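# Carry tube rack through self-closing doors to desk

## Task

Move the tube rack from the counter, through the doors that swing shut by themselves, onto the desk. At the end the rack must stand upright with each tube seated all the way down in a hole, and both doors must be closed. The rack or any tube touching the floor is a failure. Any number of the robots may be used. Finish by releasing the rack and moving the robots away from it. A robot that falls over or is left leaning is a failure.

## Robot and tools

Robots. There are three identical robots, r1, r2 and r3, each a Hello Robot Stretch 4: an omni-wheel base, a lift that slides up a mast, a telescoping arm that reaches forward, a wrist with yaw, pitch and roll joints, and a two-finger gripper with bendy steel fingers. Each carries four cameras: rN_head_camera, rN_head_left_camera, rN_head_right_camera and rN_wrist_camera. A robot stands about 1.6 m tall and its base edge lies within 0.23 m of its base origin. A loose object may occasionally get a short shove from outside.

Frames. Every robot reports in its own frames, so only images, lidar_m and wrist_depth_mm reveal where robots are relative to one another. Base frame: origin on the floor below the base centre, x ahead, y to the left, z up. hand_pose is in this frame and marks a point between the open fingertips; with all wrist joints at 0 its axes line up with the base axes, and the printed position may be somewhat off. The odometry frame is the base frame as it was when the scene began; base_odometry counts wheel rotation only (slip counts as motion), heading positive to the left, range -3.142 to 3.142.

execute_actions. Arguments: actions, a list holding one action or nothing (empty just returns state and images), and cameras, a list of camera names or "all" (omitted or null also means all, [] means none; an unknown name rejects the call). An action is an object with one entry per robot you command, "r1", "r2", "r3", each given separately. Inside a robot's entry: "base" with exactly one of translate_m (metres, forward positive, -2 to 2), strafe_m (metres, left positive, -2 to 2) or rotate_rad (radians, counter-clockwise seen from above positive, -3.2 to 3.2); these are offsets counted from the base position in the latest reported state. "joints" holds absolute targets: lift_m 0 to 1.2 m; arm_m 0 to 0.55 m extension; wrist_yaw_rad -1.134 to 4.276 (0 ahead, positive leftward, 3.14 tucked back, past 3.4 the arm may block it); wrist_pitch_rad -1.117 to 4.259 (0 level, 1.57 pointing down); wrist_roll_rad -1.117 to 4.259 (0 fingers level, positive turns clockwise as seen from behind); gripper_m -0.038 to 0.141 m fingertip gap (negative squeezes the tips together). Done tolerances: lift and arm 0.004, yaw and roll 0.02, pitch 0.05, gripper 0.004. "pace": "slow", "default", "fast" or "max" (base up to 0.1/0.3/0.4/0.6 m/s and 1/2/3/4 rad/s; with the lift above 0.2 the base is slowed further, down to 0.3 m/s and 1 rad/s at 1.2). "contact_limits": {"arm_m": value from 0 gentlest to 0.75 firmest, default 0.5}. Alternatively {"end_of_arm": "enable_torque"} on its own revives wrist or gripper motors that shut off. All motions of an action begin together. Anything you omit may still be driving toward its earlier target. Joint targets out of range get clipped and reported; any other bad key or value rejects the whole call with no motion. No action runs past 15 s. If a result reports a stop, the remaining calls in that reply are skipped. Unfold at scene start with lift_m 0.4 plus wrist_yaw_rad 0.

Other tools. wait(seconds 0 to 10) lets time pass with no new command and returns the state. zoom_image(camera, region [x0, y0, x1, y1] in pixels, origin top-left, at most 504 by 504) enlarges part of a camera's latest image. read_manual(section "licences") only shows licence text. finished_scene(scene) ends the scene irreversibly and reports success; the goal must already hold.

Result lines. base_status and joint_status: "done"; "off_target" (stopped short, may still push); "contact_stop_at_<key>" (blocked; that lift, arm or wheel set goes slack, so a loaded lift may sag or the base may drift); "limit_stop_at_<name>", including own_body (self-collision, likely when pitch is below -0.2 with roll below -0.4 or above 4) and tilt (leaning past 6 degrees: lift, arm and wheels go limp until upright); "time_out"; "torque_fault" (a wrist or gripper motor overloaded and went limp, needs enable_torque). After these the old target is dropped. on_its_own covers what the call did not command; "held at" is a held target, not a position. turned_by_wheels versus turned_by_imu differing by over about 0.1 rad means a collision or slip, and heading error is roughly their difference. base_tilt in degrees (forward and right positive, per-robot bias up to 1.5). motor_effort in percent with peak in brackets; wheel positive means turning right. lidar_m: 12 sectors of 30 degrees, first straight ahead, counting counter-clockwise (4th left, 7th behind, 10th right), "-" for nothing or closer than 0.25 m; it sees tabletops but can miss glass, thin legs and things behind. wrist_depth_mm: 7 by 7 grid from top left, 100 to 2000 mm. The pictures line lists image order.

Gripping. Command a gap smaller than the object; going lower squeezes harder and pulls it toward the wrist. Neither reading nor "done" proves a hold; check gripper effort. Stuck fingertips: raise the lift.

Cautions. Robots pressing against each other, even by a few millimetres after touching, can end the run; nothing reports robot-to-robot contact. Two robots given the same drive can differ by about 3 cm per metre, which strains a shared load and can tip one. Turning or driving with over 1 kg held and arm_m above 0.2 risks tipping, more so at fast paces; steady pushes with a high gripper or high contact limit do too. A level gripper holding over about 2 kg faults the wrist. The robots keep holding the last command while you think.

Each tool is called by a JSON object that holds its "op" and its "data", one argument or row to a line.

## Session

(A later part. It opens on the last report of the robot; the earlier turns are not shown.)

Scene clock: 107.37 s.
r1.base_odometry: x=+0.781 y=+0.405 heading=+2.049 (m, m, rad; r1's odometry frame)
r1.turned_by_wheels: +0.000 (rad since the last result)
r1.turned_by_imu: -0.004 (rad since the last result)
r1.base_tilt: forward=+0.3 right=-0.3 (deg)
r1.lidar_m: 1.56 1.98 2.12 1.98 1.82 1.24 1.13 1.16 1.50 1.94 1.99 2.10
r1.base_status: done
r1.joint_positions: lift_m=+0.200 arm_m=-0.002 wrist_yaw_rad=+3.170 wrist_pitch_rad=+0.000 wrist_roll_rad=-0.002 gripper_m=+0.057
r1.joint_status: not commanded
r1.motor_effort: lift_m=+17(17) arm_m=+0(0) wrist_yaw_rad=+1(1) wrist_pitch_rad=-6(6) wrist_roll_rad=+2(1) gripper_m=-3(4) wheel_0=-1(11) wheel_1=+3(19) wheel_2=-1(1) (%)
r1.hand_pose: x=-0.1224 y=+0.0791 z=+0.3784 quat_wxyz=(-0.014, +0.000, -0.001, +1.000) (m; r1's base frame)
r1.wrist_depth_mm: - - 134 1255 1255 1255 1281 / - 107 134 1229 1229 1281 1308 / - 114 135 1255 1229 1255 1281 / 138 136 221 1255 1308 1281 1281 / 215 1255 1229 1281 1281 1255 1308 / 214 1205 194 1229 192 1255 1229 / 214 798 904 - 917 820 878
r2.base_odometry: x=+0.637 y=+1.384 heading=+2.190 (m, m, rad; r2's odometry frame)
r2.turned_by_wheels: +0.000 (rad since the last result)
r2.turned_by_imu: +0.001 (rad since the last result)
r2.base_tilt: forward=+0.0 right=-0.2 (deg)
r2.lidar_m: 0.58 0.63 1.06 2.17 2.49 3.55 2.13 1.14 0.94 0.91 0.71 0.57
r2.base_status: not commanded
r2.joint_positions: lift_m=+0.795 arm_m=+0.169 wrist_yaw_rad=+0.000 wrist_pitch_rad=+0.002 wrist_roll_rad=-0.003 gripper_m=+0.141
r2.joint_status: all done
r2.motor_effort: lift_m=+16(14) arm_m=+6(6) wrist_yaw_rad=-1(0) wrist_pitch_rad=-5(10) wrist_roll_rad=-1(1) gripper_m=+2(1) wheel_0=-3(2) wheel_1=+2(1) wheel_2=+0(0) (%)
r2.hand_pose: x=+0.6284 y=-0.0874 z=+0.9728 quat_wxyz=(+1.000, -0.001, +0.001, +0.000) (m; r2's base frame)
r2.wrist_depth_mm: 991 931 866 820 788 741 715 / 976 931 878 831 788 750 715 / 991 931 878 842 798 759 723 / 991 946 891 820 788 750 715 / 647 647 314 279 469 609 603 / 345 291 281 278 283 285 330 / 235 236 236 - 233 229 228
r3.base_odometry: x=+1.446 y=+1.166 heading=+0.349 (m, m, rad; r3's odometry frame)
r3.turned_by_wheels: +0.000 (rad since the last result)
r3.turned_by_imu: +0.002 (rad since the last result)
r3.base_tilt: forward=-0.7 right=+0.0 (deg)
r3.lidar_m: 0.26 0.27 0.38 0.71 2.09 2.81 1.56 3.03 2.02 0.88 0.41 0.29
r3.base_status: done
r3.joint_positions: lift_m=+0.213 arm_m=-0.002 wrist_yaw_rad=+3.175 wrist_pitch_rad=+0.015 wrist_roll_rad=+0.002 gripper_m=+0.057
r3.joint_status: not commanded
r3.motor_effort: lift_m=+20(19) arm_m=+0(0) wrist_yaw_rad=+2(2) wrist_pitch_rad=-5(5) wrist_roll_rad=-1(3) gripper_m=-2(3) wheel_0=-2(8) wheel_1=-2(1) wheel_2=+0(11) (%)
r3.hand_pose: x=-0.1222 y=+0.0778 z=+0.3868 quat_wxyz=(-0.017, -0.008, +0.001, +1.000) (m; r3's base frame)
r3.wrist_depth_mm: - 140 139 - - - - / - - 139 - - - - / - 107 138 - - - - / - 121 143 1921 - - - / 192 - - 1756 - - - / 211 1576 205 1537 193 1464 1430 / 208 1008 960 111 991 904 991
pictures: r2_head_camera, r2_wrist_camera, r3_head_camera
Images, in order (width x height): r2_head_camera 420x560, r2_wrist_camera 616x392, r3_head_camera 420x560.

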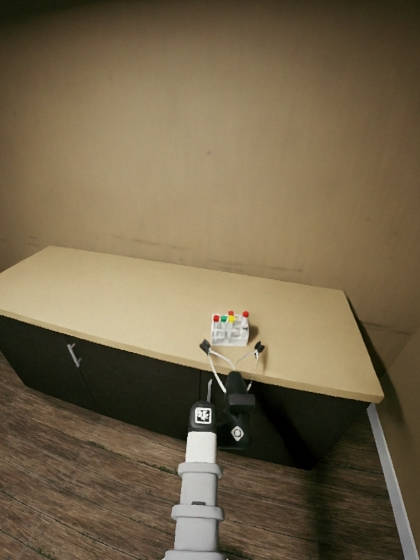

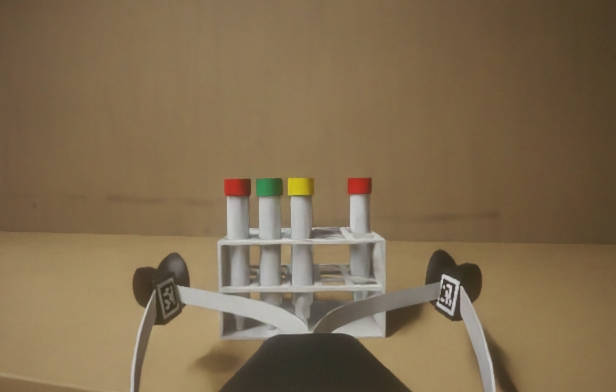

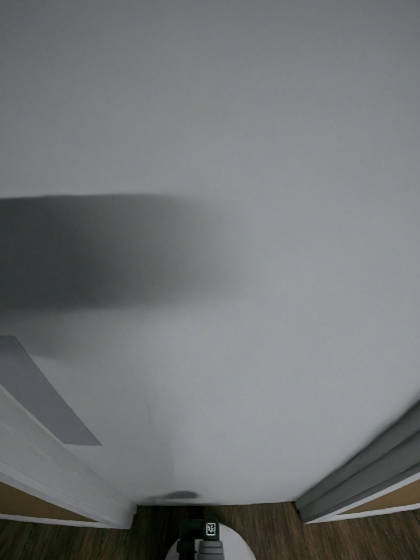

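{"op": "execute_actions", "data": {
  "actions": [
    {"r2": {"joints": {"lift_m": 0.782, "arm_m": 0.235}, "pace": "slow"}, "r3": {"base": {"translate_m": 0.4}, "pace": "slow"}, "r1": {"base": {"translate_m": 0.6}, "pace": "fast"}}
  ],
  "cameras": ["r3_head_camera", "r2_wrist_camera", "r2_head_camera", "r1_head_camera"]
}}

Scene clock: 122.27 s.
r1.base_odometry: x=+0.505 y=+0.938 heading=+2.050 (m, m, rad; r1's odometry frame)
r1.turned_by_wheels: +0.000 (rad since the last result)
r1.turned_by_imu: -0.006 (rad since the last result)
r1.base_tilt: forward=+0.4 right=-0.3 (deg)
r1.lidar_m: 1.36 1.40 1.82 2.04 2.09 1.90 1.74 1.76 2.27 1.88 1.93 1.47
r1.base_status: done
r1.joint_positions: lift_m=+0.200 arm_m=-0.002 wrist_yaw_rad=+3.170 wrist_pitch_rad=+0.000 wrist_roll_rad=-0.002 gripper_m=+0.057
r1.joint_status: not commanded
r1.motor_effort: lift_m=+16(17) arm_m=+0(0) wrist_yaw_rad=+1(2) wrist_pitch_rad=-6(8) wrist_roll_rad=-1(0) gripper_m=-1(3) wheel_0=+2(7) wheel_1=+2(9) wheel_2=+1(11) (%)
r1.hand_pose: x=-0.1224 y=+0.0791 z=+0.3784 quat_wxyz=(-0.014, +0.000, -0.001, +1.000) (m; r1's base frame)
r1.wrist_depth_mm: - - 133 1756 1863 1863 1863 / - 107 134 1808 1808 1921 1921 / - 114 135 1808 1808 1863 1921 / 138 136 221 1808 1863 1863 1863 / 214 1808 1808 1808 1921 1863 1921 / 214 1182 193 1255 193 1255 1229 / 214 809 891 - 917 820 891
r2.base_odometry: x=+0.637 y=+1.384 heading=+2.190 (m, m, rad; r2's odometry frame)
r2.turned_by_wheels: +0.000 (rad since the last result)
r2.turned_by_imu: +0.002 (rad since the last result)
r2.base_tilt: forward=+0.0 right=-0.2 (deg)
r2.lidar_m: 0.58 0.65 1.04 2.16 2.46 3.53 2.14 1.13 0.93 0.94 0.69 0.57
r2.base_status: not commanded
r2.joint_positions: lift_m=+0.782 arm_m=+0.234 wrist_yaw_rad=+0.000 wrist_pitch_rad=+0.002 wrist_roll_rad=-0.003 gripper_m=+0.141
r2.joint_status: all done
r2.motor_effort: lift_m=+16(15) arm_m=+6(7) wrist_yaw_rad=-1(1) wrist_pitch_rad=-5(5) wrist_roll_rad=-1(1) gripper_m=+1(4) wheel_0=-3(2) wheel_1=+1(1) wheel_2=+0(0) (%)
r2.hand_pose: x=+0.6934 y=-0.0874 z=+0.9598 quat_wxyz=(+1.000, -0.001, +0.001, +0.000) (m; r2's base frame)
r2.wrist_depth_mm: 891 866 809 759 723 683 654 / 904 854 798 759 723 691 661 / 917 866 809 768 723 691 661 / 917 878 213 759 707 699 661 / 574 569 213 230 240 539 535 / 306 258 213 207 227 253 293 / 208 208 207 - 206 203 214
r3.base_odometry: x=+1.821 y=+1.302 heading=+0.349 (m, m, rad; r3's odometry frame)
r3.turned_by_wheels: -0.001 (rad since the last result)
r3.turned_by_imu: +0.003 (rad since the last result)
r3.base_tilt: forward=-0.8 right=+0.1 (deg)
r3.lidar_m: 0.25 0.36 1.05 0.39 0.40 2.85 1.36 2.82 0.48 0.25 0.25 -
r3.base_status: done
r3.joint_positions: lift_m=+0.213 arm_m=-0.002 wrist_yaw_rad=+3.175 wrist_pitch_rad=+0.015 wrist_roll_rad=+0.002 gripper_m=+0.057
r3.joint_status: not commanded
r3.motor_effort: lift_m=+19(20) arm_m=+0(0) wrist_yaw_rad=+1(3) wrist_pitch_rad=-5(5) wrist_roll_rad=-1(0) gripper_m=-4(0) wheel_0=+12(21) wheel_1=+0(17) wheel_2=-18(25) (%)
r3.hand_pose: x=-0.1222 y=+0.0778 z=+0.3868 quat_wxyz=(-0.017, -0.008, +0.001, +1.000) (m; r3's base frame)
r3.wrist_depth_mm: - 140 140 - - - - / - - 138 - - - - / - 107 138 - - - - / - 121 143 1756 - - - / 192 - - 1618 - - - / 211 1576 206 1499 194 1464 1430 / 209 1025 946 111 991 904 976
pictures: r1_head_camera, r2_head_camera, r2_wrist_camera, r3_head_camera
Images, in order (width x height): r1_head_camera 420x560, r2_head_camera 420x560, r2_wrist_camera 616x392, r3_head_camera 420x560.

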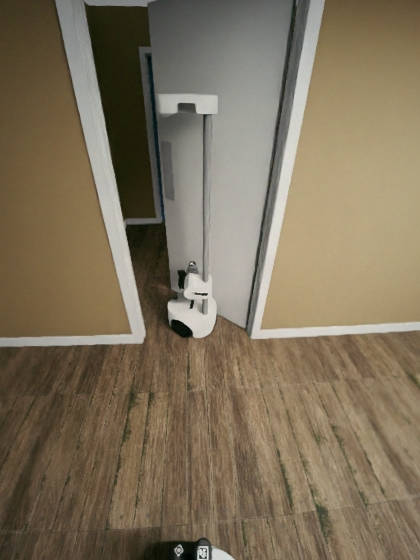

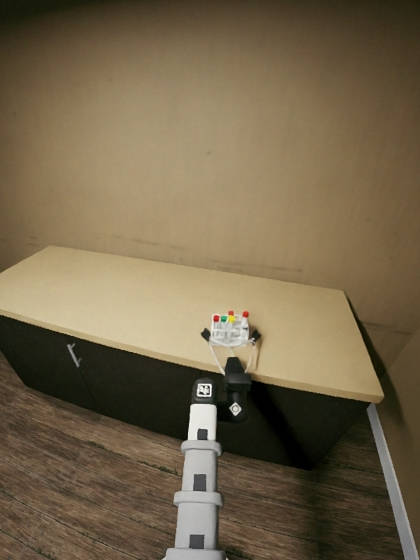

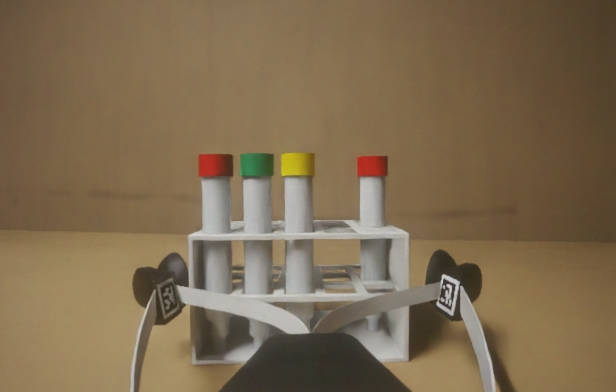

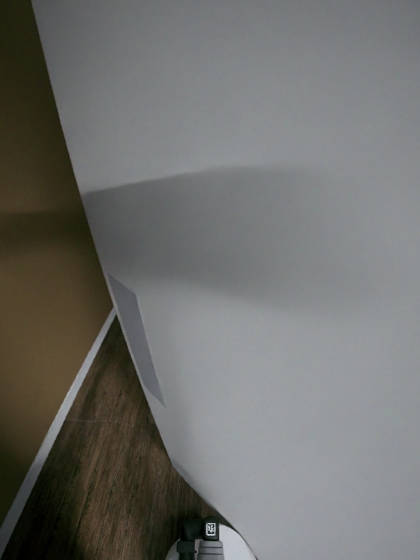

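{"op": "zoom_image", "data": {
  "camera": "r2_head_camera",
  "region": [190, 300, 280, 380]
}}

Region (190, 300, 280, 380) of r2_head_camera's 420x560 image, scaled by 5.600, with more detail than that image has.

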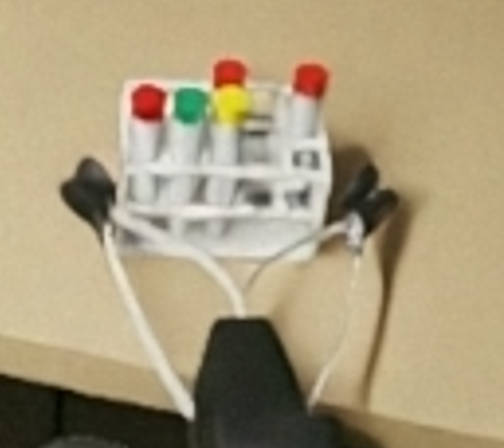

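{"op": "execute_actions", "data": {
  "actions": [
    {"r2": {"joints": {"arm_m": 0.25}, "pace": "slow"}, "r3": {"base": {"translate_m": 0.5}, "pace": "default"}, "r1": {"base": {"rotate_rad": 0.09}, "pace": "fast"}}
  ],
  "cameras": ["r3_head_camera", "r3_head_left_camera", "r2_wrist_camera", "r1_head_camera"]
}}

Scene clock: 130.57 s.
r1.base_odometry: x=+0.505 y=+0.938 heading=+2.139 (m, m, rad; r1's odometry frame)
r1.turned_by_wheels: +0.090 (rad since the last result)
r1.turned_by_imu: +0.088 (rad since the last result)
r1.base_tilt: forward=+0.2 right=-0.3 (deg)
r1.lidar_m: 1.57 1.42 1.99 2.04 2.11 1.83 1.72 1.82 1.98 1.89 1.96 1.44
r1.base_status: done
r1.joint_positions: lift_m=+0.200 arm_m=-0.002 wrist_yaw_rad=+3.170 wrist_pitch_rad=+0.000 wrist_roll_rad=-0.002 gripper_m=+0.057
r1.joint_status: not commanded
r1.motor_effort: lift_m=+17(17) arm_m=+0(0) wrist_yaw_rad=+0(1) wrist_pitch_rad=-6(6) wrist_roll_rad=+1(0) gripper_m=-1(2) wheel_0=-2(6) wheel_1=-2(6) wheel_2=-1(11) (%)
r1.hand_pose: x=-0.1224 y=+0.0791 z=+0.3784 quat_wxyz=(-0.014, +0.000, -0.001, +1.000) (m; r1's base frame)
r1.wrist_depth_mm: - - 133 1756 1708 1756 1808 / - 107 134 1756 1756 1756 1756 / - 114 135 1808 1756 1756 1756 / 138 137 220 1808 1756 1756 1708 / 215 1921 1808 1808 1756 1808 1808 / 215 1182 194 1255 192 1255 1229 / 214 809 891 - 917 831 891
r2.base_odometry: x=+0.637 y=+1.384 heading=+2.190 (m, m, rad; r2's odometry frame)
r2.turned_by_wheels: +0.000 (rad since the last result)
r2.turned_by_imu: +0.001 (rad since the last result)
r2.base_tilt: forward=+0.0 right=-0.2 (deg)
r2.lidar_m: 0.58 0.63 1.07 2.18 2.48 3.53 2.14 1.14 0.95 0.93 0.68 0.57
r2.base_status: not commanded
r2.joint_positions: lift_m=+0.782 arm_m=+0.249 wrist_yaw_rad=+0.000 wrist_pitch_rad=+0.002 wrist_roll_rad=-0.003 gripper_m=+0.141
r2.joint_status: all done
r2.motor_effort: lift_m=+16(16) arm_m=+6(6) wrist_yaw_rad=-1(1) wrist_pitch_rad=-6(5) wrist_roll_rad=-1(0) gripper_m=-1(2) wheel_0=-2(3) wheel_1=+1(1) wheel_2=+0(0) (%)
r2.hand_pose: x=+0.7083 y=-0.0874 z=+0.9598 quat_wxyz=(+1.000, -0.001, +0.001, +0.000) (m; r2's base frame)
r2.wrist_depth_mm: 878 831 788 741 707 676 647 / 891 842 798 750 707 676 647 / 904 866 788 741 707 676 654 / 904 854 202 750 715 683 647 / 574 574 202 208 228 544 530 / 307 258 202 200 228 253 293 / 208 208 202 - 200 202 213
r3.base_odometry: x=+2.291 y=+1.473 heading=+0.349 (m, m, rad; r3's odometry frame)
r3.turned_by_wheels: +0.000 (rad since the last result)
r3.turned_by_imu: +0.000 (rad since the last result)
r3.base_tilt: forward=-0.7 right=+0.0 (deg)
r3.lidar_m: 1.70 1.50 1.06 1.01 0.86 0.70 1.88 0.51 0.26 0.25 1.39 0.25
r3.base_status: done
r3.joint_positions: lift_m=+0.213 arm_m=-0.002 wrist_yaw_rad=+3.175 wrist_pitch_rad=+0.015 wrist_roll_rad=+0.002 gripper_m=+0.057
r3.joint_status: not commanded
r3.motor_effort: lift_m=+20(20) arm_m=+0(0) wrist_yaw_rad=+1(2) wrist_pitch_rad=-6(6) wrist_roll_rad=-2(2) gripper_m=-3(3) wheel_0=+7(18) wheel_1=-4(2) wheel_2=-2(31) (%)
r3.hand_pose: x=-0.1222 y=+0.0778 z=+0.3868 quat_wxyz=(-0.017, -0.008, +0.001, +1.000) (m; r3's base frame)
r3.wrist_depth_mm: - 140 140 - - 741 668 / - - 139 - - 741 668 / - 107 139 - - 778 676 / - 121 143 - - 788 668 / 193 - - - - 798 668 / 211 1576 205 1499 193 723 676 / 209 1025 946 111 991 661 668
pictures: r1_head_camera, r2_wrist_camera, r3_head_camera, r3_head_left_camera
Images, in order (width x height): r1_head_camera 420x560, r2_wrist_camera 616x392, r3_head_camera 420x560, r3_head_left_camera 420x672.

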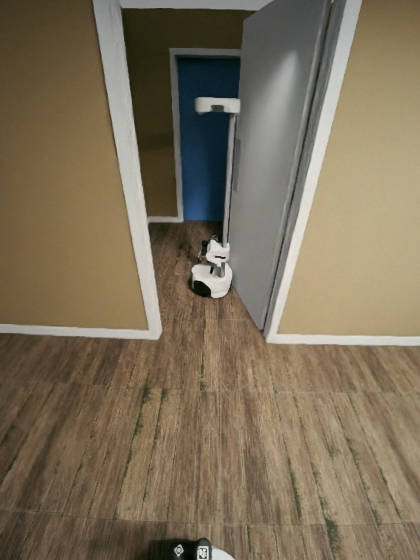

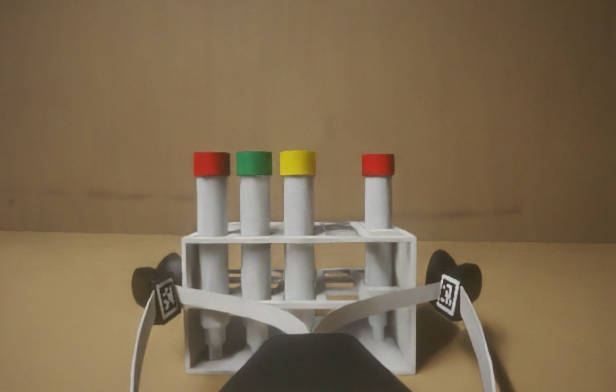

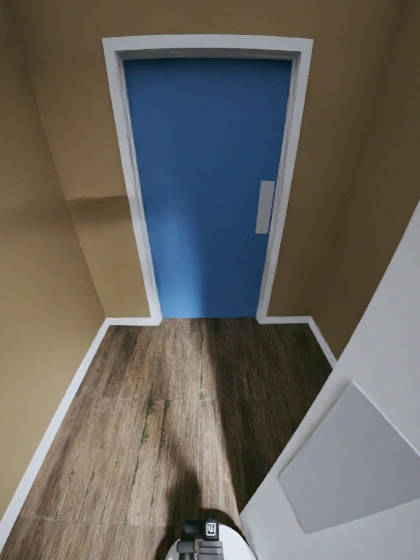

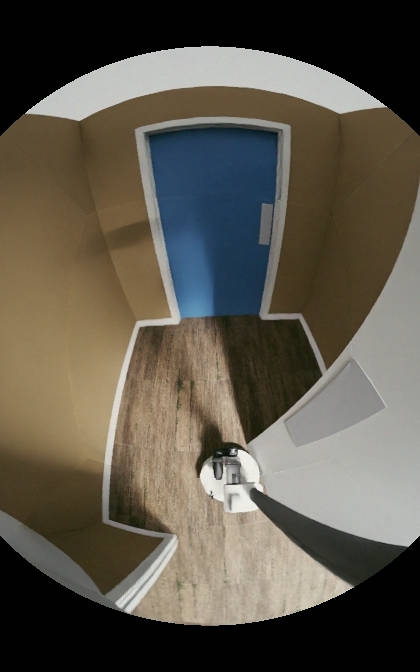

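{"op": "execute_actions", "data": {
  "actions": [
    {"r2": {"joints": {"gripper_m": 0.085}}, "r3": {"base": {"translate_m": 1.4}, "pace": "max"}, "r1": {"base": {"translate_m": 1.05}, "pace": "max"}}
  ],
  "cameras": ["r3_head_camera", "r2_wrist_camera", "r1_head_camera"]
}}

Scene clock: 146.50 s.
r1.base_odometry: x=-0.060 y=+1.822 heading=+2.140 (m, m, rad; r1's odometry frame)
r1.turned_by_wheels: +0.000 (rad since the last result)
r1.turned_by_imu: -0.008 (rad since the last result)
r1.base_tilt: forward=+0.3 right=-0.3 (deg)
r1.lidar_m: 0.67 0.57 0.52 1.32 2.12 2.89 2.80 2.88 1.97 1.38 0.55 0.57
r1.base_status: done
r1.joint_positions: lift_m=+0.200 arm_m=-0.002 wrist_yaw_rad=+3.170 wrist_pitch_rad=+0.000 wrist_roll_rad=-0.002 gripper_m=+0.057
r1.joint_status: not commanded
r1.motor_effort: lift_m=+17(16) arm_m=+0(0) wrist_yaw_rad=+0(1) wrist_pitch_rad=-6(6) wrist_roll_rad=+1(3) gripper_m=-2(3) wheel_0=+2(4) wheel_1=+3(10) wheel_2=+1(16) (%)
r1.hand_pose: x=-0.1224 y=+0.0791 z=+0.3784 quat_wxyz=(-0.014, +0.000, -0.001, +1.000) (m; r1's base frame)
r1.wrist_depth_mm: - - 134 - - - - / - 107 134 - - - - / - 114 135 - - - - / 138 136 221 - - - - / 215 - - - - - - / 214 1205 194 1255 193 1255 1229 / 214 809 891 - 904 820 891
r2.base_odometry: x=+0.637 y=+1.384 heading=+2.190 (m, m, rad; r2's odometry frame)
r2.turned_by_wheels: +0.000 (rad since the last result)
r2.turned_by_imu: +0.002 (rad since the last result)
r2.base_tilt: forward=+0.0 right=-0.2 (deg)
r2.lidar_m: 0.57 0.65 1.05 2.18 2.47 3.53 2.13 1.13 0.94 0.94 0.68 0.57
r2.base_status: not commanded
r2.joint_positions: lift_m=+0.782 arm_m=+0.249 wrist_yaw_rad=+0.000 wrist_pitch_rad=+0.002 wrist_roll_rad=-0.003 gripper_m=+0.085
r2.joint_status: all done
r2.motor_effort: lift_m=+16(16) arm_m=+6(6) wrist_yaw_rad=-2(2) wrist_pitch_rad=-6(5) wrist_roll_rad=-1(0) gripper_m=-14(17) wheel_0=-2(2) wheel_1=+1(1) wheel_2=+0(0) (%)
r2.hand_pose: x=+0.7084 y=-0.0874 z=+0.9598 quat_wxyz=(+1.000, -0.001, +0.001, +0.000) (m; r2's base frame)
r2.wrist_depth_mm: 891 831 788 741 707 668 640 / 891 842 788 741 707 676 654 / 904 842 798 741 715 676 654 / 904 842 198 194 707 683 654 / 574 574 191 193 217 544 530 / 304 257 191 194 193 189 293 / 207 195 191 - 193 204 214
r3.base_odometry: x=+3.606 y=+1.952 heading=+0.349 (m, m, rad; r3's odometry frame)
r3.turned_by_wheels: +0.000 (rad since the last result)
r3.turned_by_imu: +0.003 (rad since the last result)
r3.base_tilt: forward=-0.7 right=+0.0 (deg)
r3.lidar_m: 0.30 0.32 0.44 0.88 1.10 1.49 1.41 1.48 1.05 1.00 0.49 0.34
r3.base_status: done
r3.joint_positions: lift_m=+0.213 arm_m=-0.002 wrist_yaw_rad=+3.175 wrist_pitch_rad=+0.015 wrist_roll_rad=+0.002 gripper_m=+0.057
r3.joint_status: not commanded
r3.motor_effort: lift_m=+19(19) arm_m=+0(0) wrist_yaw_rad=+1(2) wrist_pitch_rad=-4(5) wrist_roll_rad=+0(1) gripper_m=-4(4) wheel_0=-1(13) wheel_1=-2(3) wheel_2=+0(17) (%)
r3.hand_pose: x=-0.1222 y=+0.0778 z=+0.3868 quat_wxyz=(-0.017, -0.008, +0.001, +1.000) (m; r3's base frame)
r3.wrist_depth_mm: - 140 139 1708 - - 1537 / - - 139 1708 - - 1464 / - 107 138 1618 - - 1499 / - 121 142 1708 - - 1537 / 193 1863 - 1708 - - 1537 / 211 1537 205 1499 193 1464 1366 / 209 1025 960 111 991 891 991
pictures: r1_head_camera, r2_wrist_camera, r3_head_camera
Images, in order (width x height): r1_head_camera 420x560, r2_wrist_camera 616x392, r3_head_camera 420x560.

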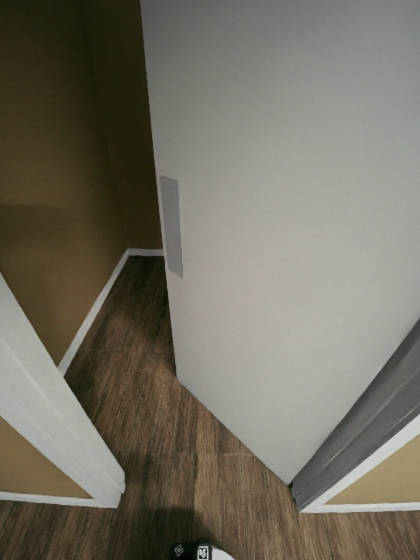

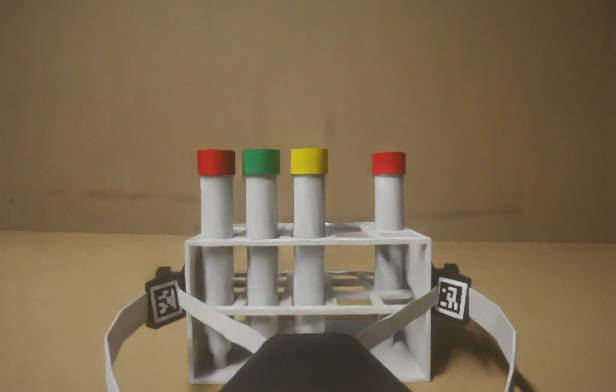

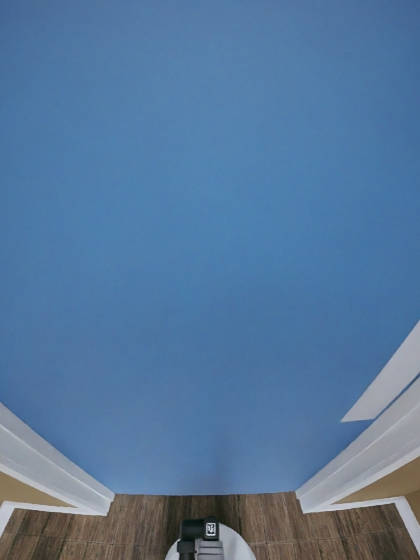

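{"op": "execute_actions", "data": {
  "actions": [
    {"r2": {"joints": {"gripper_m": 0.07, "lift_m": 0.83}, "pace": "slow"}, "r3": {"base": {"translate_m": 0.3}, "pace": "slow"}, "r1": {"base": {"translate_m": 0.33}, "pace": "slow"}}
  ],
  "cameras": ["r2_wrist_camera", "r1_head_camera"]
}}

Scene clock: 154.80 s.
r1.base_odometry: x=-0.238 y=+2.100 heading=+2.139 (m, m, rad; r1's odometry frame)
r1.turned_by_wheels: +0.000 (rad since the last result)
r1.turned_by_imu: -0.001 (rad since the last result)
r1.base_tilt: forward=+0.4 right=-0.4 (deg)
r1.lidar_m: - 0.25 0.41 0.38 2.13 2.91 3.16 2.72 1.98 0.42 0.25 -
r1.base_status: done
r1.joint_positions: lift_m=+0.200 arm_m=-0.002 wrist_yaw_rad=+3.170 wrist_pitch_rad=+0.000 wrist_roll_rad=-0.002 gripper_m=+0.057
r1.joint_status: not commanded
r1.motor_effort: lift_m=+17(17) arm_m=+0(0) wrist_yaw_rad=+1(3) wrist_pitch_rad=-5(6) wrist_roll_rad=+0(0) gripper_m=-3(2) wheel_0=+9(22) wheel_1=+10(16) wheel_2=-23(25) (%)
r1.hand_pose: x=-0.1224 y=+0.0791 z=+0.3784 quat_wxyz=(-0.014, +0.000, -0.001, +1.000) (m; r1's base frame)
r1.wrist_depth_mm: - - 134 - - - - / - 107 134 - - - - / - 114 135 - - - - / 138 136 222 - - - - / 214 - - - - - - / 214 1205 193 1281 193 1255 1229 / 214 820 904 - 917 820 891
r2.base_odometry: x=+0.637 y=+1.384 heading=+2.190 (m, m, rad; r2's odometry frame)
r2.turned_by_wheels: +0.000 (rad since the last result)
r2.turned_by_imu: +0.002 (rad since the last result)
r2.base_tilt: forward=+0.0 right=-0.3 (deg)
r2.lidar_m: 0.55 0.66 1.06 2.17 2.47 3.52 1.23 1.13 0.93 0.93 0.69 0.58
r2.base_status: not commanded
r2.joint_positions: lift_m=+0.830 arm_m=+0.249 wrist_yaw_rad=+0.000 wrist_pitch_rad=+0.003 wrist_roll_rad=-0.003 gripper_m=+0.070
r2.joint_status: all done
r2.motor_effort: lift_m=+22(24) arm_m=+5(6) wrist_yaw_rad=-1(1) wrist_pitch_rad=-8(9) wrist_roll_rad=+0(1) gripper_m=-19(18) wheel_0=-2(3) wheel_1=+1(1) wheel_2=+0(0) (%)
r2.hand_pose: x=+0.7084 y=-0.0874 z=+1.0069 quat_wxyz=(+1.000, -0.001, +0.002, +0.000) (m; r2's base frame)
r2.wrist_depth_mm: 891 831 788 741 699 668 634 / 891 842 798 750 715 676 654 / 891 842 778 741 715 683 647 / 917 854 190 187 715 676 647 / 831 842 186 188 213 676 647 / 442 183 186 189 204 182 421 / 298 291 189 - 188 296 301
r3.base_odometry: x=+3.888 y=+2.054 heading=+0.349 (m, m, rad; r3's odometry frame)
r3.turned_by_wheels: +0.000 (rad since the last result)
r3.turned_by_imu: +0.036 (rad since the last result)
r3.base_tilt: forward=-0.8 right=+0.0 (deg)
r3.lidar_m: 0.25 - 0.25 0.37 1.10 1.54 2.10 1.45 1.05 0.46 0.50 0.25
r3.base_status: done
r3.joint_positions: lift_m=+0.213 arm_m=-0.002 wrist_yaw_rad=+3.200 wrist_pitch_rad=+0.016 wrist_roll_rad=+0.002 gripper_m=+0.057
r3.joint_status: not commanded
r3.on_its_own: wrist_yaw_rad is at rest, and its effort (-72) is outside its rest range (-13 to +13)
r3.motor_effort: lift_m=+19(19) arm_m=+1(1) wrist_yaw_rad=-72(73) wrist_pitch_rad=-7(8) wrist_roll_rad=-1(3) gripper_m=-2(3) wheel_0=+1(25) wheel_1=+20(22) wheel_2=-20(30) (%)
r3.hand_pose: x=-0.1242 y=+0.0705 z=+0.3866 quat_wxyz=(-0.029, -0.008, +0.001, +1.000) (m; r3's base frame)
r3.wrist_depth_mm: - - 138 - - - 1618 / - - 137 - - - 1618 / - - 136 - - - 1661 / - 119 138 - - - 1618 / 186 1708 - - - - 1661 / 202 1576 206 1537 193 1464 1464 / 198 1042 946 111 1008 904 991
pictures: r1_head_camera, r2_wrist_camera
Images, in order (width x height): r1_head_camera 420x560, r2_wrist_camera 616x392.

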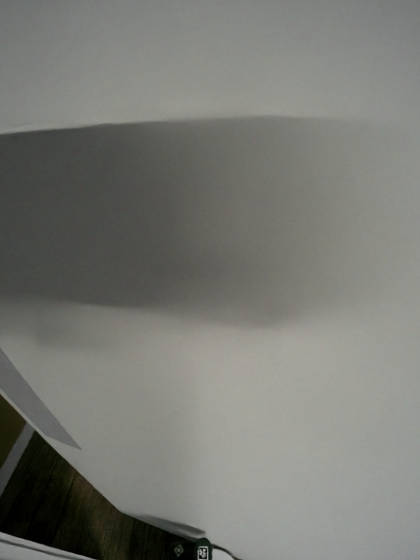

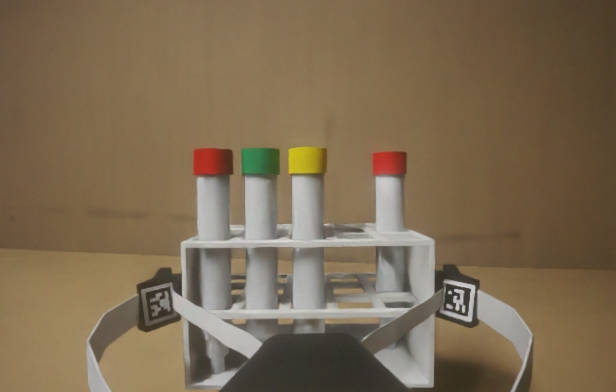

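{"op": "execute_actions", "data": {
  "actions": [
    {"r2": {"base": {"rotate_rad": -1.77}, "joints": {"arm_m": 0.0}, "pace": "slow"}, "r3": {"base": {"rotate_rad": -1.6}, "pace": "slow"}, "r1": {"base": {"translate_m": 0.75}, "pace": "default"}}
  ],
  "cameras": ["r2_wrist_camera", "r2_head_right_camera", "r1_head_camera", "r1_head_right_camera", "r3_head_left_camera"]
}}

Scene clock: 178.43 s.
r1.base_odometry: x=-0.292 y=+1.930 heading=+1.821 (m, m, rad; r1's odometry frame)
r1.turned_by_wheels: -0.318 (rad since the last result)
r1.turned_by_imu: -0.329 (rad since the last result)
r1.base_tilt: forward=+0.3 right=-0.3 (deg)
r1.lidar_m: 0.25 - 0.25 0.28 1.91 2.15 3.02 2.99 2.50 2.07 0.49 0.25
r1.base_status: translate_m contact_stop (by the wheels' count: -0.116 of +0.750)
r1.joint_positions: lift_m=+0.200 arm_m=-0.002 wrist_yaw_rad=+3.172 wrist_pitch_rad=+0.000 wrist_roll_rad=-0.002 gripper_m=+0.057
r1.joint_status: not commanded
r1.on_its_own: the wheels are slack since a contact_stop
r1.motor_effort: lift_m=+17(17) arm_m=+0(0) wrist_yaw_rad=-5(25) wrist_pitch_rad=-5(7) wrist_roll_rad=+2(0) gripper_m=-4(1) wheel_0=+0(19) wheel_1=+0(14) wheel_2=+0(36) (%)
r1.hand_pose: x=-0.1226 y=+0.0786 z=+0.3784 quat_wxyz=(-0.015, +0.000, -0.001, +1.000) (m; r1's base frame)
r1.wrist_depth_mm: - - 133 - - - 1921 / - - 134 - - - 1863 / - 113 135 - - - 1863 / 138 136 219 - - - 1921 / 214 - - - - - 1863 / 215 1205 195 1255 193 1255 1229 / 213 809 904 - 904 809 891
r2.base_odometry: x=+0.637 y=+1.384 heading=+0.420 (m, m, rad; r2's odometry frame)
r2.turned_by_wheels: -1.770 (rad since the last result)
r2.turned_by_imu: -1.754 (rad since the last result)
r2.base_tilt: forward=+0.0 right=-0.3 (deg)
r2.lidar_m: 0.41 0.97 0.60 0.55 0.57 0.83 2.18 2.26 3.13 3.53 1.31 0.46
r2.base_status: done
r2.joint_positions: lift_m=+0.830 arm_m=+0.004 wrist_yaw_rad=+0.000 wrist_pitch_rad=+0.004 wrist_roll_rad=-0.003 gripper_m=+0.070
r2.joint_status: all done
joint sent to its limit — the command would take r2.arm_m past its lower limit, so that joint was sent only as far as its limit.
r2.motor_effort: lift_m=+22(22) arm_m=-6(6) wrist_yaw_rad=-1(3) wrist_pitch_rad=-8(8) wrist_roll_rad=-1(1) gripper_m=-15(19) wheel_0=+2(6) wheel_1=+0(5) wheel_2=+1(5) (%)
r2.hand_pose: x=+0.4629 y=-0.0874 z=+1.0069 quat_wxyz=(+1.000, -0.001, +0.002, +0.000) (m; r2's base frame)
r2.wrist_depth_mm: 723 723 715 707 699 707 707 / 723 723 723 723 715 707 707 / 715 732 715 715 715 723 715 / 723 723 187 188 723 715 715 / 741 732 186 188 213 723 723 / 732 183 186 189 204 181 723 / 750 741 190 - 188 723 723
r3.base_odometry: x=+3.746 y=+2.007 heading=-1.200 (m, m, rad; r3's odometry frame)
r3.turned_by_wheels: -1.548 (rad since the last result)
r3.turned_by_imu: -1.312 (rad since the last result)
r3.base_tilt: forward=-0.8 right=+0.0 (deg)
r3.lidar_m: 0.41 0.25 - - 0.25 0.43 1.01 1.18 2.04 2.08 1.25 1.04
r3.base_status: rotate_rad contact_stop (by the wheels' count: -1.548 of -1.600)
r3.joint_positions: lift_m=+0.213 arm_m=-0.002 wrist_yaw_rad=+3.175 wrist_pitch_rad=+0.015 wrist_roll_rad=+0.002 gripper_m=+0.057
r3.joint_status: not commanded
r3.on_its_own: the wheels are slack since a contact_stop
r3.motor_effort: lift_m=+20(20) arm_m=+1(1) wrist_yaw_rad=+2(80) wrist_pitch_rad=-6(8) wrist_roll_rad=-2(3) gripper_m=-1(3) wheel_0=+0(25) wheel_1=+0(30) wheel_2=+0(24) (%)
r3.hand_pose: x=-0.1223 y=+0.0778 z=+0.3868 quat_wxyz=(-0.017, -0.008, +0.001, +1.000) (m; r3's base frame)
r3.wrist_depth_mm: - 140 140 1182 1078 512 338 / - - 138 1182 1098 508 345 / - 107 138 1138 1078 512 349 / - 121 142 1160 1078 517 355 / 192 1366 1281 1160 1060 508 359 / 211 1397 206 1138 193 500 359 / 210 1042 946 110 991 484 359
pictures: r1_head_camera, r1_head_right_camera, r2_head_right_camera, r2_wrist_camera, r3_head_left_camera
Images, in order (width x height): r1_head_camera 420x560, r1_head_right_camera 420x672, r2_head_right_camera 420x672, r2_wrist_camera 616x392, r3_head_left_camera 420x672.

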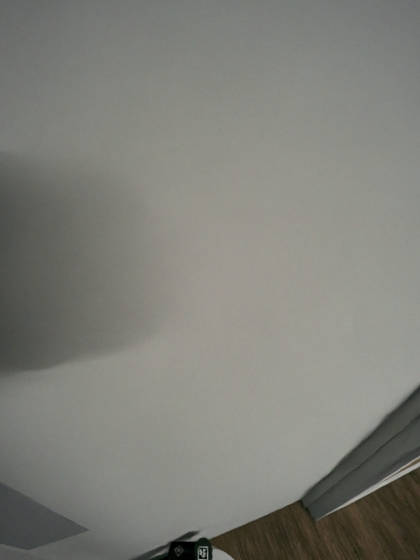

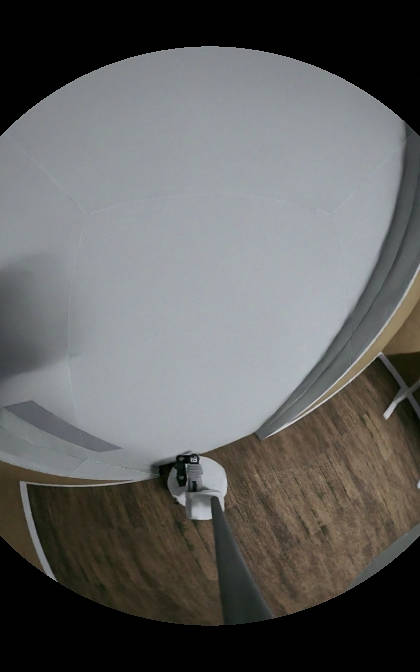

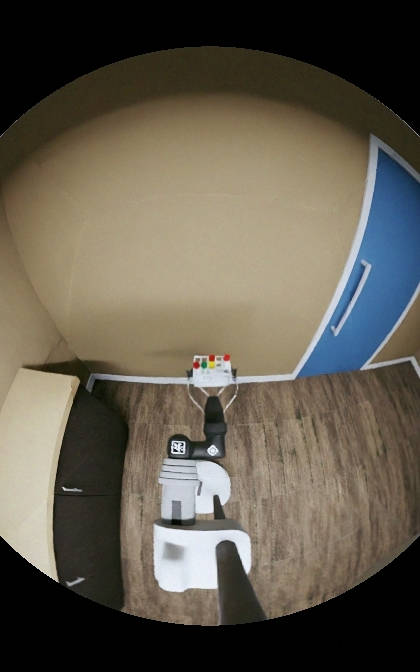

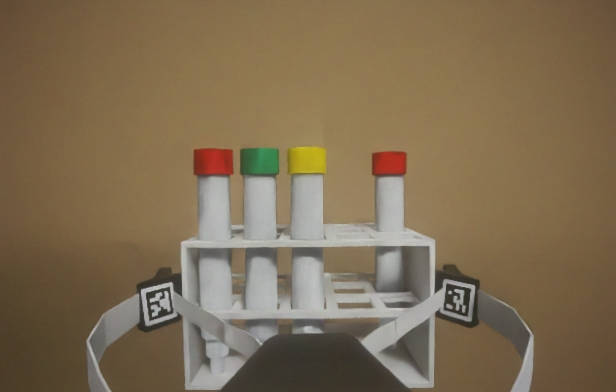

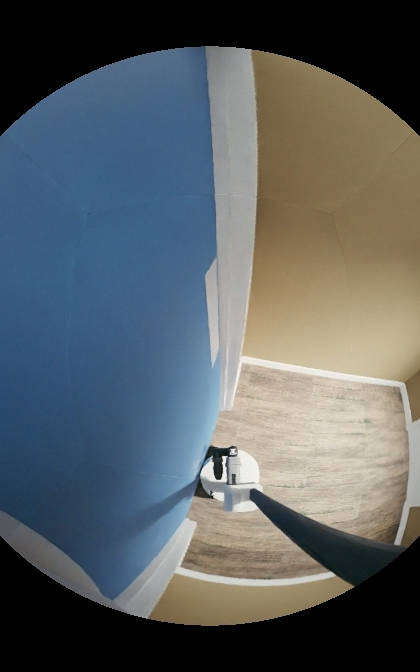

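{"op": "execute_actions", "data": {
  "actions": [
    {"r3": {"base": {"rotate_rad": -0.295}, "pace": "slow"}, "r1": {"base": {"rotate_rad": 0.33}, "pace": "slow"}, "r2": {"base": {"translate_m": -0.3}, "pace": "default"}}
  ],
  "cameras": ["r1_head_camera", "r3_head_left_camera"]
}}

Scene clock: 189.20 s.
r1.base_odometry: x=-0.292 y=+1.930 heading=+2.150 (m, m, rad; r1's odometry frame)
r1.turned_by_wheels: +0.329 (rad since the last result)
r1.turned_by_imu: +0.329 (rad since the last result)
r1.base_tilt: forward=+0.4 right=-0.3 (deg)
r1.lidar_m: - 0.25 0.28 0.53 2.01 2.74 3.03 3.10 2.11 0.59 0.31 0.25
r1.base_status: done
r1.joint_positions: lift_m=+0.200 arm_m=-0.002 wrist_yaw_rad=+3.171 wrist_pitch_rad=+0.000 wrist_roll_rad=-0.002 gripper_m=+0.057
r1.joint_status: not commanded
r1.motor_effort: lift_m=+17(17) arm_m=+0(0) wrist_yaw_rad=-1(5) wrist_pitch_rad=-5(6) wrist_roll_rad=-2(1) gripper_m=-3(4) wheel_0=-4(8) wheel_1=-4(4) wheel_2=-3(3) (%)
r1.hand_pose: x=-0.1225 y=+0.0790 z=+0.3784 quat_wxyz=(-0.015, +0.000, -0.001, +1.000) (m; r1's base frame)
r1.wrist_depth_mm: - - 133 - - - - / - 108 133 - - - - / - 114 135 - - - - / 138 136 221 - - - - / 214 - - - - - - / 215 1229 194 1255 193 1255 1229 / 214 820 891 - 917 820 891
r2.base_odometry: x=+0.363 y=+1.262 heading=+0.420 (m, m, rad; r2's odometry frame)
r2.turned_by_wheels: +0.000 (rad since the last result)
r2.turned_by_imu: +0.001 (rad since the last result)
r2.base_tilt: forward=+0.0 right=-0.3 (deg)
r2.lidar_m: 0.40 0.80 0.59 0.55 0.59 0.81 1.86 1.99 2.70 3.52 1.75 0.48
r2.base_status: done
r2.joint_positions: lift_m=+0.830 arm_m=+0.003 wrist_yaw_rad=+0.000 wrist_pitch_rad=+0.004 wrist_roll_rad=-0.003 gripper_m=+0.070
r2.joint_status: not commanded
r2.motor_effort: lift_m=+21(22) arm_m=-5(6) wrist_yaw_rad=-1(2) wrist_pitch_rad=-9(9) wrist_roll_rad=-2(1) gripper_m=-19(16) wheel_0=+0(7) wheel_1=+0(4) wheel_2=-2(9) (%)
r2.hand_pose: x=+0.4629 y=-0.0874 z=+1.0070 quat_wxyz=(+1.000, -0.001, +0.002, +0.000) (m; r2's base frame)
r2.wrist_depth_mm: 1025 1008 1025 991 991 1008 976 / 1008 1025 1008 1025 1008 1025 1025 / 1025 1025 1008 1025 1008 1008 1025 / 1025 1025 190 189 1025 1025 1008 / 1042 1025 187 187 213 1025 1025 / 1060 183 186 189 204 181 1025 / 1042 1025 189 - 187 1025 1025
r3.base_odometry: x=+3.746 y=+2.007 heading=-1.494 (m, m, rad; r3's odometry frame)
r3.turned_by_wheels: -0.295 (rad since the last result)
r3.turned_by_imu: -0.296 (rad since the last result)
r3.base_tilt: forward=-0.7 right=+0.1 (deg)
r3.lidar_m: 0.55 0.31 0.25 - 0.25 0.29 0.50 1.02 1.40 2.05 1.55 1.11
r3.base_status: done
r3.joint_positions: lift_m=+0.213 arm_m=-0.002 wrist_yaw_rad=+3.175 wrist_pitch_rad=+0.015 wrist_roll_rad=+0.002 gripper_m=+0.057
r3.joint_status: not commanded
r3.motor_effort: lift_m=+19(19) arm_m=+0(1) wrist_yaw_rad=+0(1) wrist_pitch_rad=-6(4) wrist_roll_rad=-2(1) gripper_m=+0(4) wheel_0=+1(5) wheel_1=+1(3) wheel_2=+2(3) (%)
r3.hand_pose: x=-0.1223 y=+0.0778 z=+0.3868 quat_wxyz=(-0.017, -0.008, +0.001, +1.000) (m; r3's base frame)
r3.wrist_depth_mm: - 140 140 1160 580 301 216 / - - 138 1138 574 304 219 / - 107 138 1138 574 309 220 / - 121 143 1138 574 312 222 / 192 1160 1138 1138 574 314 223 / 211 1182 205 1118 193 291 223 / 209 1025 946 111 525 252 222
pictures: r1_head_camera, r3_head_left_camera
Images, in order (width x height): r1_head_camera 420x560, r3_head_left_camera 420x672.

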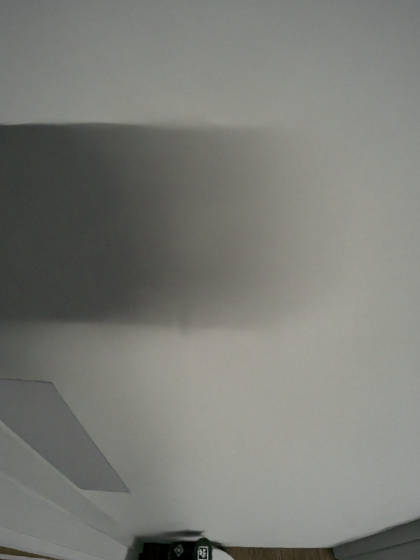

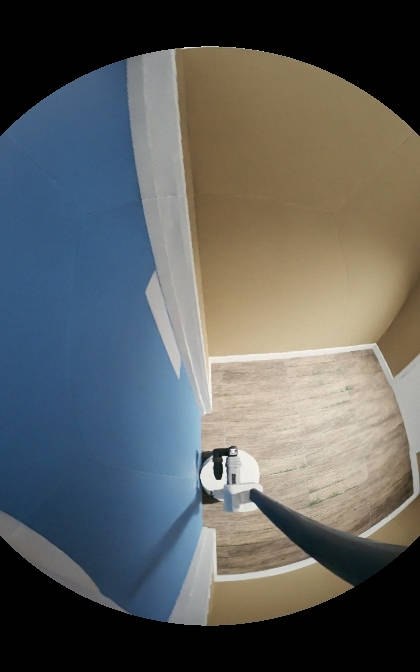

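{"op": "execute_actions", "data": {
  "actions": [
    {"r3": {"base": {"translate_m": 0.16}, "pace": "default"}, "r1": {"base": {"translate_m": 0.12}, "pace": "slow"}}
  ],
  "cameras": []
}}

{"op": "execute_actions", "data": {
  "actions": [
    {"r3": {"base": {"strafe_m": 0.5}, "pace": "slow"}, "r1": {"base": {"translate_m": 0.5}, "pace": "slow"}}
  ],
  "cameras": ["r1_head_right_camera", "r3_head_left_camera", "r2_head_right_camera"]
}}

Scene clock: 195.27 s.
r1.base_odometry: x=-0.357 y=+2.030 heading=+2.150 (m, m, rad; r1's odometry frame)
r1.turned_by_wheels: +0.000 (rad since the last result)
r1.turned_by_imu: -0.003 (rad since the last result)
r1.base_tilt: forward=+0.3 right=-0.3 (deg)
r1.lidar_m: - 0.25 0.26 0.25 1.99 2.74 3.16 3.24 2.12 0.47 0.25 0.25
r1.base_status: done
r1.joint_positions: lift_m=+0.200 arm_m=-0.002 wrist_yaw_rad=+3.171 wrist_pitch_rad=+0.000 wrist_roll_rad=-0.002 gripper_m=+0.057
r1.joint_status: not commanded
r1.motor_effort: lift_m=+17(17) arm_m=+0(0) wrist_yaw_rad=+0(0) wrist_pitch_rad=-6(6) wrist_roll_rad=+2(1) gripper_m=-2(1) wheel_0=+8(17) wheel_1=+9(13) wheel_2=-18(16) (%)
r1.hand_pose: x=-0.1225 y=+0.0790 z=+0.3784 quat_wxyz=(-0.015, +0.000, -0.001, +1.000) (m; r1's base frame)
r1.wrist_depth_mm: - - 134 - - - - / - 107 134 - - - - / - 114 135 - - - - / 138 136 221 - - - - / 214 - - - - - - / 214 1205 193 1255 193 1229 1229 / 214 809 904 - 917 820 891
r2.base_odometry: x=+0.363 y=+1.262 heading=+0.420 (m, m, rad; r2's odometry frame)
r2.turned_by_wheels: +0.000 (rad since the last result)
r2.turned_by_imu: +0.001 (rad since the last result)
r2.base_tilt: forward=+0.0 right=-0.3 (deg)
r2.lidar_m: 0.42 0.81 0.59 0.56 0.59 0.82 1.88 1.98 2.73 3.53 1.77 0.46
r2.base_status: not commanded
r2.joint_positions: lift_m=+0.830 arm_m=+0.003 wrist_yaw_rad=+0.000 wrist_pitch_rad=+0.004 wrist_roll_rad=-0.003 gripper_m=+0.070
r2.joint_status: not commanded
r2.motor_effort: lift_m=+21(21) arm_m=-6(6) wrist_yaw_rad=-1(1) wrist_pitch_rad=-9(8) wrist_roll_rad=-2(1) gripper_m=-18(17) wheel_0=-1(1) wheel_1=+0(1) wheel_2=-2(2) (%)
r2.hand_pose: x=+0.4629 y=-0.0874 z=+1.0070 quat_wxyz=(+1.000, -0.001, +0.002, +0.000) (m; r2's base frame)
r2.wrist_depth_mm: 1025 1008 1008 1025 1008 991 991 / 1042 1025 1008 1025 1008 1025 991 / 1008 1025 1025 1025 1008 1008 1008 / 1025 1025 189 188 1008 1025 1008 / 1025 1042 186 187 214 1008 1025 / 1042 183 186 189 204 181 1008 / 1060 1042 190 - 188 1025 1025
r3.base_odometry: x=+3.759 y=+1.847 heading=-1.494 (m, m, rad; r3's odometry frame)
r3.turned_by_wheels: +0.000 (rad since the last result)
r3.turned_by_imu: +0.001 (rad since the last result)
r3.base_tilt: forward=-0.7 right=+0.0 (deg)
r3.lidar_m: 0.57 0.31 0.25 - 0.25 0.28 0.63 1.18 1.62 1.93 1.33 0.96
r3.base_status: done
r3.joint_positions: lift_m=+0.213 arm_m=-0.002 wrist_yaw_rad=+3.175 wrist_pitch_rad=+0.015 wrist_roll_rad=+0.002 gripper_m=+0.057
r3.joint_status: not commanded
r3.motor_effort: lift_m=+19(20) arm_m=+1(1) wrist_yaw_rad=+3(1) wrist_pitch_rad=-6(6) wrist_roll_rad=+1(3) gripper_m=+1(2) wheel_0=+0(7) wheel_1=+0(3) wheel_2=+0(8) (%)
r3.hand_pose: x=-0.1223 y=+0.0778 z=+0.3868 quat_wxyz=(-0.017, -0.008, +0.001, +1.000) (m; r3's base frame)
r3.wrist_depth_mm: - 140 140 1308 676 312 224 / - - 138 1308 691 317 226 / - 107 138 1281 707 319 227 / - 121 143 1308 723 322 224 / 192 1336 1308 1308 621 325 224 / 211 1308 205 1308 193 301 231 / 210 1025 946 111 544 262 230
pictures: none
No camera images: the call's "cameras" was empty. Leave "cameras" out to get every camera's image.

Scene clock: 201.53 s.
r1.base_odometry: x=-0.631 y=+2.448 heading=+2.150 (m, m, rad; r1's odometry frame)
r1.turned_by_wheels: +0.000 (rad since the last result)
r1.turned_by_imu: -0.008 (rad since the last result)
r1.base_tilt: forward=+0.2 right=-0.3 (deg)
r1.lidar_m: 0.26 1.25 0.90 0.87 0.50 0.42 3.70 2.99 0.35 0.25 - 0.25
r1.base_status: done
r1.joint_positions: lift_m=+0.200 arm_m=-0.002 wrist_yaw_rad=+3.171 wrist_pitch_rad=+0.000 wrist_roll_rad=-0.002 gripper_m=+0.057
r1.joint_status: not commanded
r1.motor_effort: lift_m=+17(17) arm_m=+0(0) wrist_yaw_rad=+0(0) wrist_pitch_rad=-6(7) wrist_roll_rad=+0(0) gripper_m=-4(2) wheel_0=+11(9) wheel_1=+0(12) wheel_2=-13(24) (%)
r1.hand_pose: x=-0.1225 y=+0.0790 z=+0.3784 quat_wxyz=(-0.015, +0.000, -0.001, +1.000) (m; r1's base frame)
r1.wrist_depth_mm: - - 134 - - 433 442 / - 107 134 - - 436 445 / - 114 135 - - 439 445 / 138 136 221 - - 439 449 / 215 - - - - 439 449 / 215 1205 194 1255 193 442 455 / 214 798 904 - 917 445 449
r2.base_odometry: x=+0.363 y=+1.262 heading=+0.420 (m, m, rad; r2's odometry frame)
r2.turned_by_wheels: +0.000 (rad since the last result)
r2.turned_by_imu: +0.002 (rad since the last result)
r2.base_tilt: forward=+0.0 right=-0.3 (deg)
r2.lidar_m: 0.42 0.84 0.58 0.56 0.59 0.82 1.86 1.97 2.68 3.51 1.33 0.45
r2.base_status: not commanded
r2.joint_positions: lift_m=+0.830 arm_m=+0.003 wrist_yaw_rad=+0.000 wrist_pitch_rad=+0.004 wrist_roll_rad=-0.003 gripper_m=+0.070
r2.joint_status: not commanded
r2.motor_effort: lift_m=+22(21) arm_m=-6(6) wrist_yaw_rad=+0(0) wrist_pitch_rad=-9(8) wrist_roll_rad=-1(2) gripper_m=-16(17) wheel_0=-1(1) wheel_1=+0(1) wheel_2=-2(2) (%)
r2.hand_pose: x=+0.4629 y=-0.0874 z=+1.0070 quat_wxyz=(+1.000, -0.001, +0.002, +0.000) (m; r2's base frame)
r2.wrist_depth_mm: 1025 1008 1008 1008 1008 1008 1008 / 1008 1008 1025 1042 1025 1025 991 / 1008 1025 1025 1025 1025 1008 991 / 1025 1025 188 187 1025 1025 1025 / 1042 1042 185 188 213 1025 1025 / 1042 183 186 189 204 181 1008 / 1042 1042 189 - 188 1042 1025
r3.base_odometry: x=+4.257 y=+1.885 heading=-1.494 (m, m, rad; r3's odometry frame)
r3.turned_by_wheels: +0.000 (rad since the last result)
r3.turned_by_imu: +0.001 (rad since the last result)
r3.base_tilt: forward=-0.7 right=+0.0 (deg)
r3.lidar_m: 0.85 1.26 0.40 0.25 - 0.25 0.25 0.44 1.63 1.91 1.32 0.42
r3.base_status: done
r3.joint_positions: lift_m=+0.213 arm_m=-0.002 wrist_yaw_rad=+3.175 wrist_pitch_rad=+0.015 wrist_roll_rad=+0.002 gripper_m=+0.057
r3.joint_status: not commanded
r3.motor_effort: lift_m=+19(19) arm_m=+1(0) wrist_yaw_rad=+4(3) wrist_pitch_rad=-6(6) wrist_roll_rad=-3(2) gripper_m=-4(2) wheel_0=-16(26) wheel_1=+9(23) wheel_2=+7(9) (%)
r3.hand_pose: x=-0.1223 y=+0.0778 z=+0.3868 quat_wxyz=(-0.017, -0.008, +0.001, +1.000) (m; r3's base frame)
r3.wrist_depth_mm: - 140 140 357 278 227 199 / - - 138 362 279 227 200 / - 107 138 332 279 228 200 / - 121 143 345 279 229 201 / 192 723 508 362 273 229 202 / 211 788 205 349 195 223 202 / 209 778 480 111 265 211 201
pictures: r1_head_right_camera, r2_head_right_camera, r3_head_left_camera
Images, in order (width x height): r1_head_right_camera 420x672, r2_head_right_camera 420x672, r3_head_left_camera 420x672.

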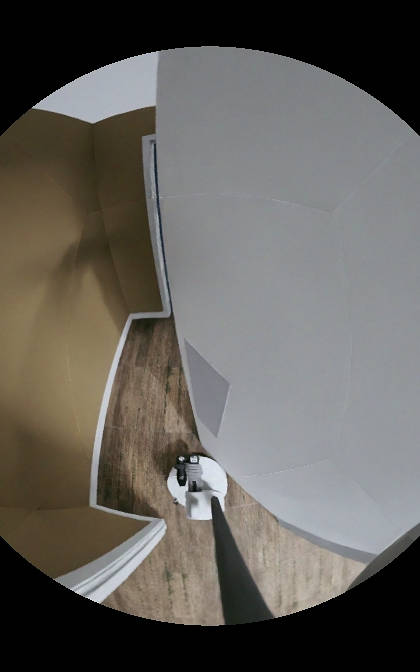

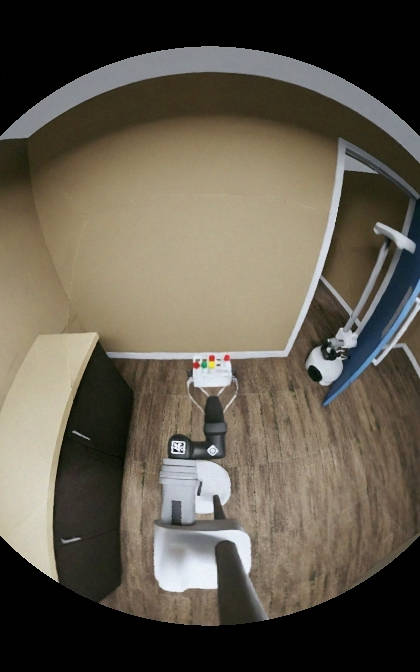

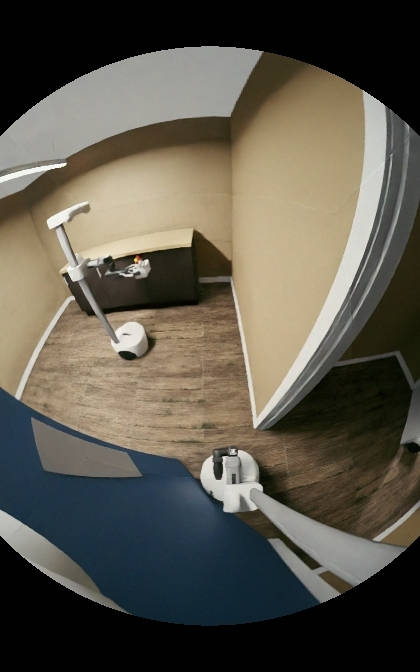

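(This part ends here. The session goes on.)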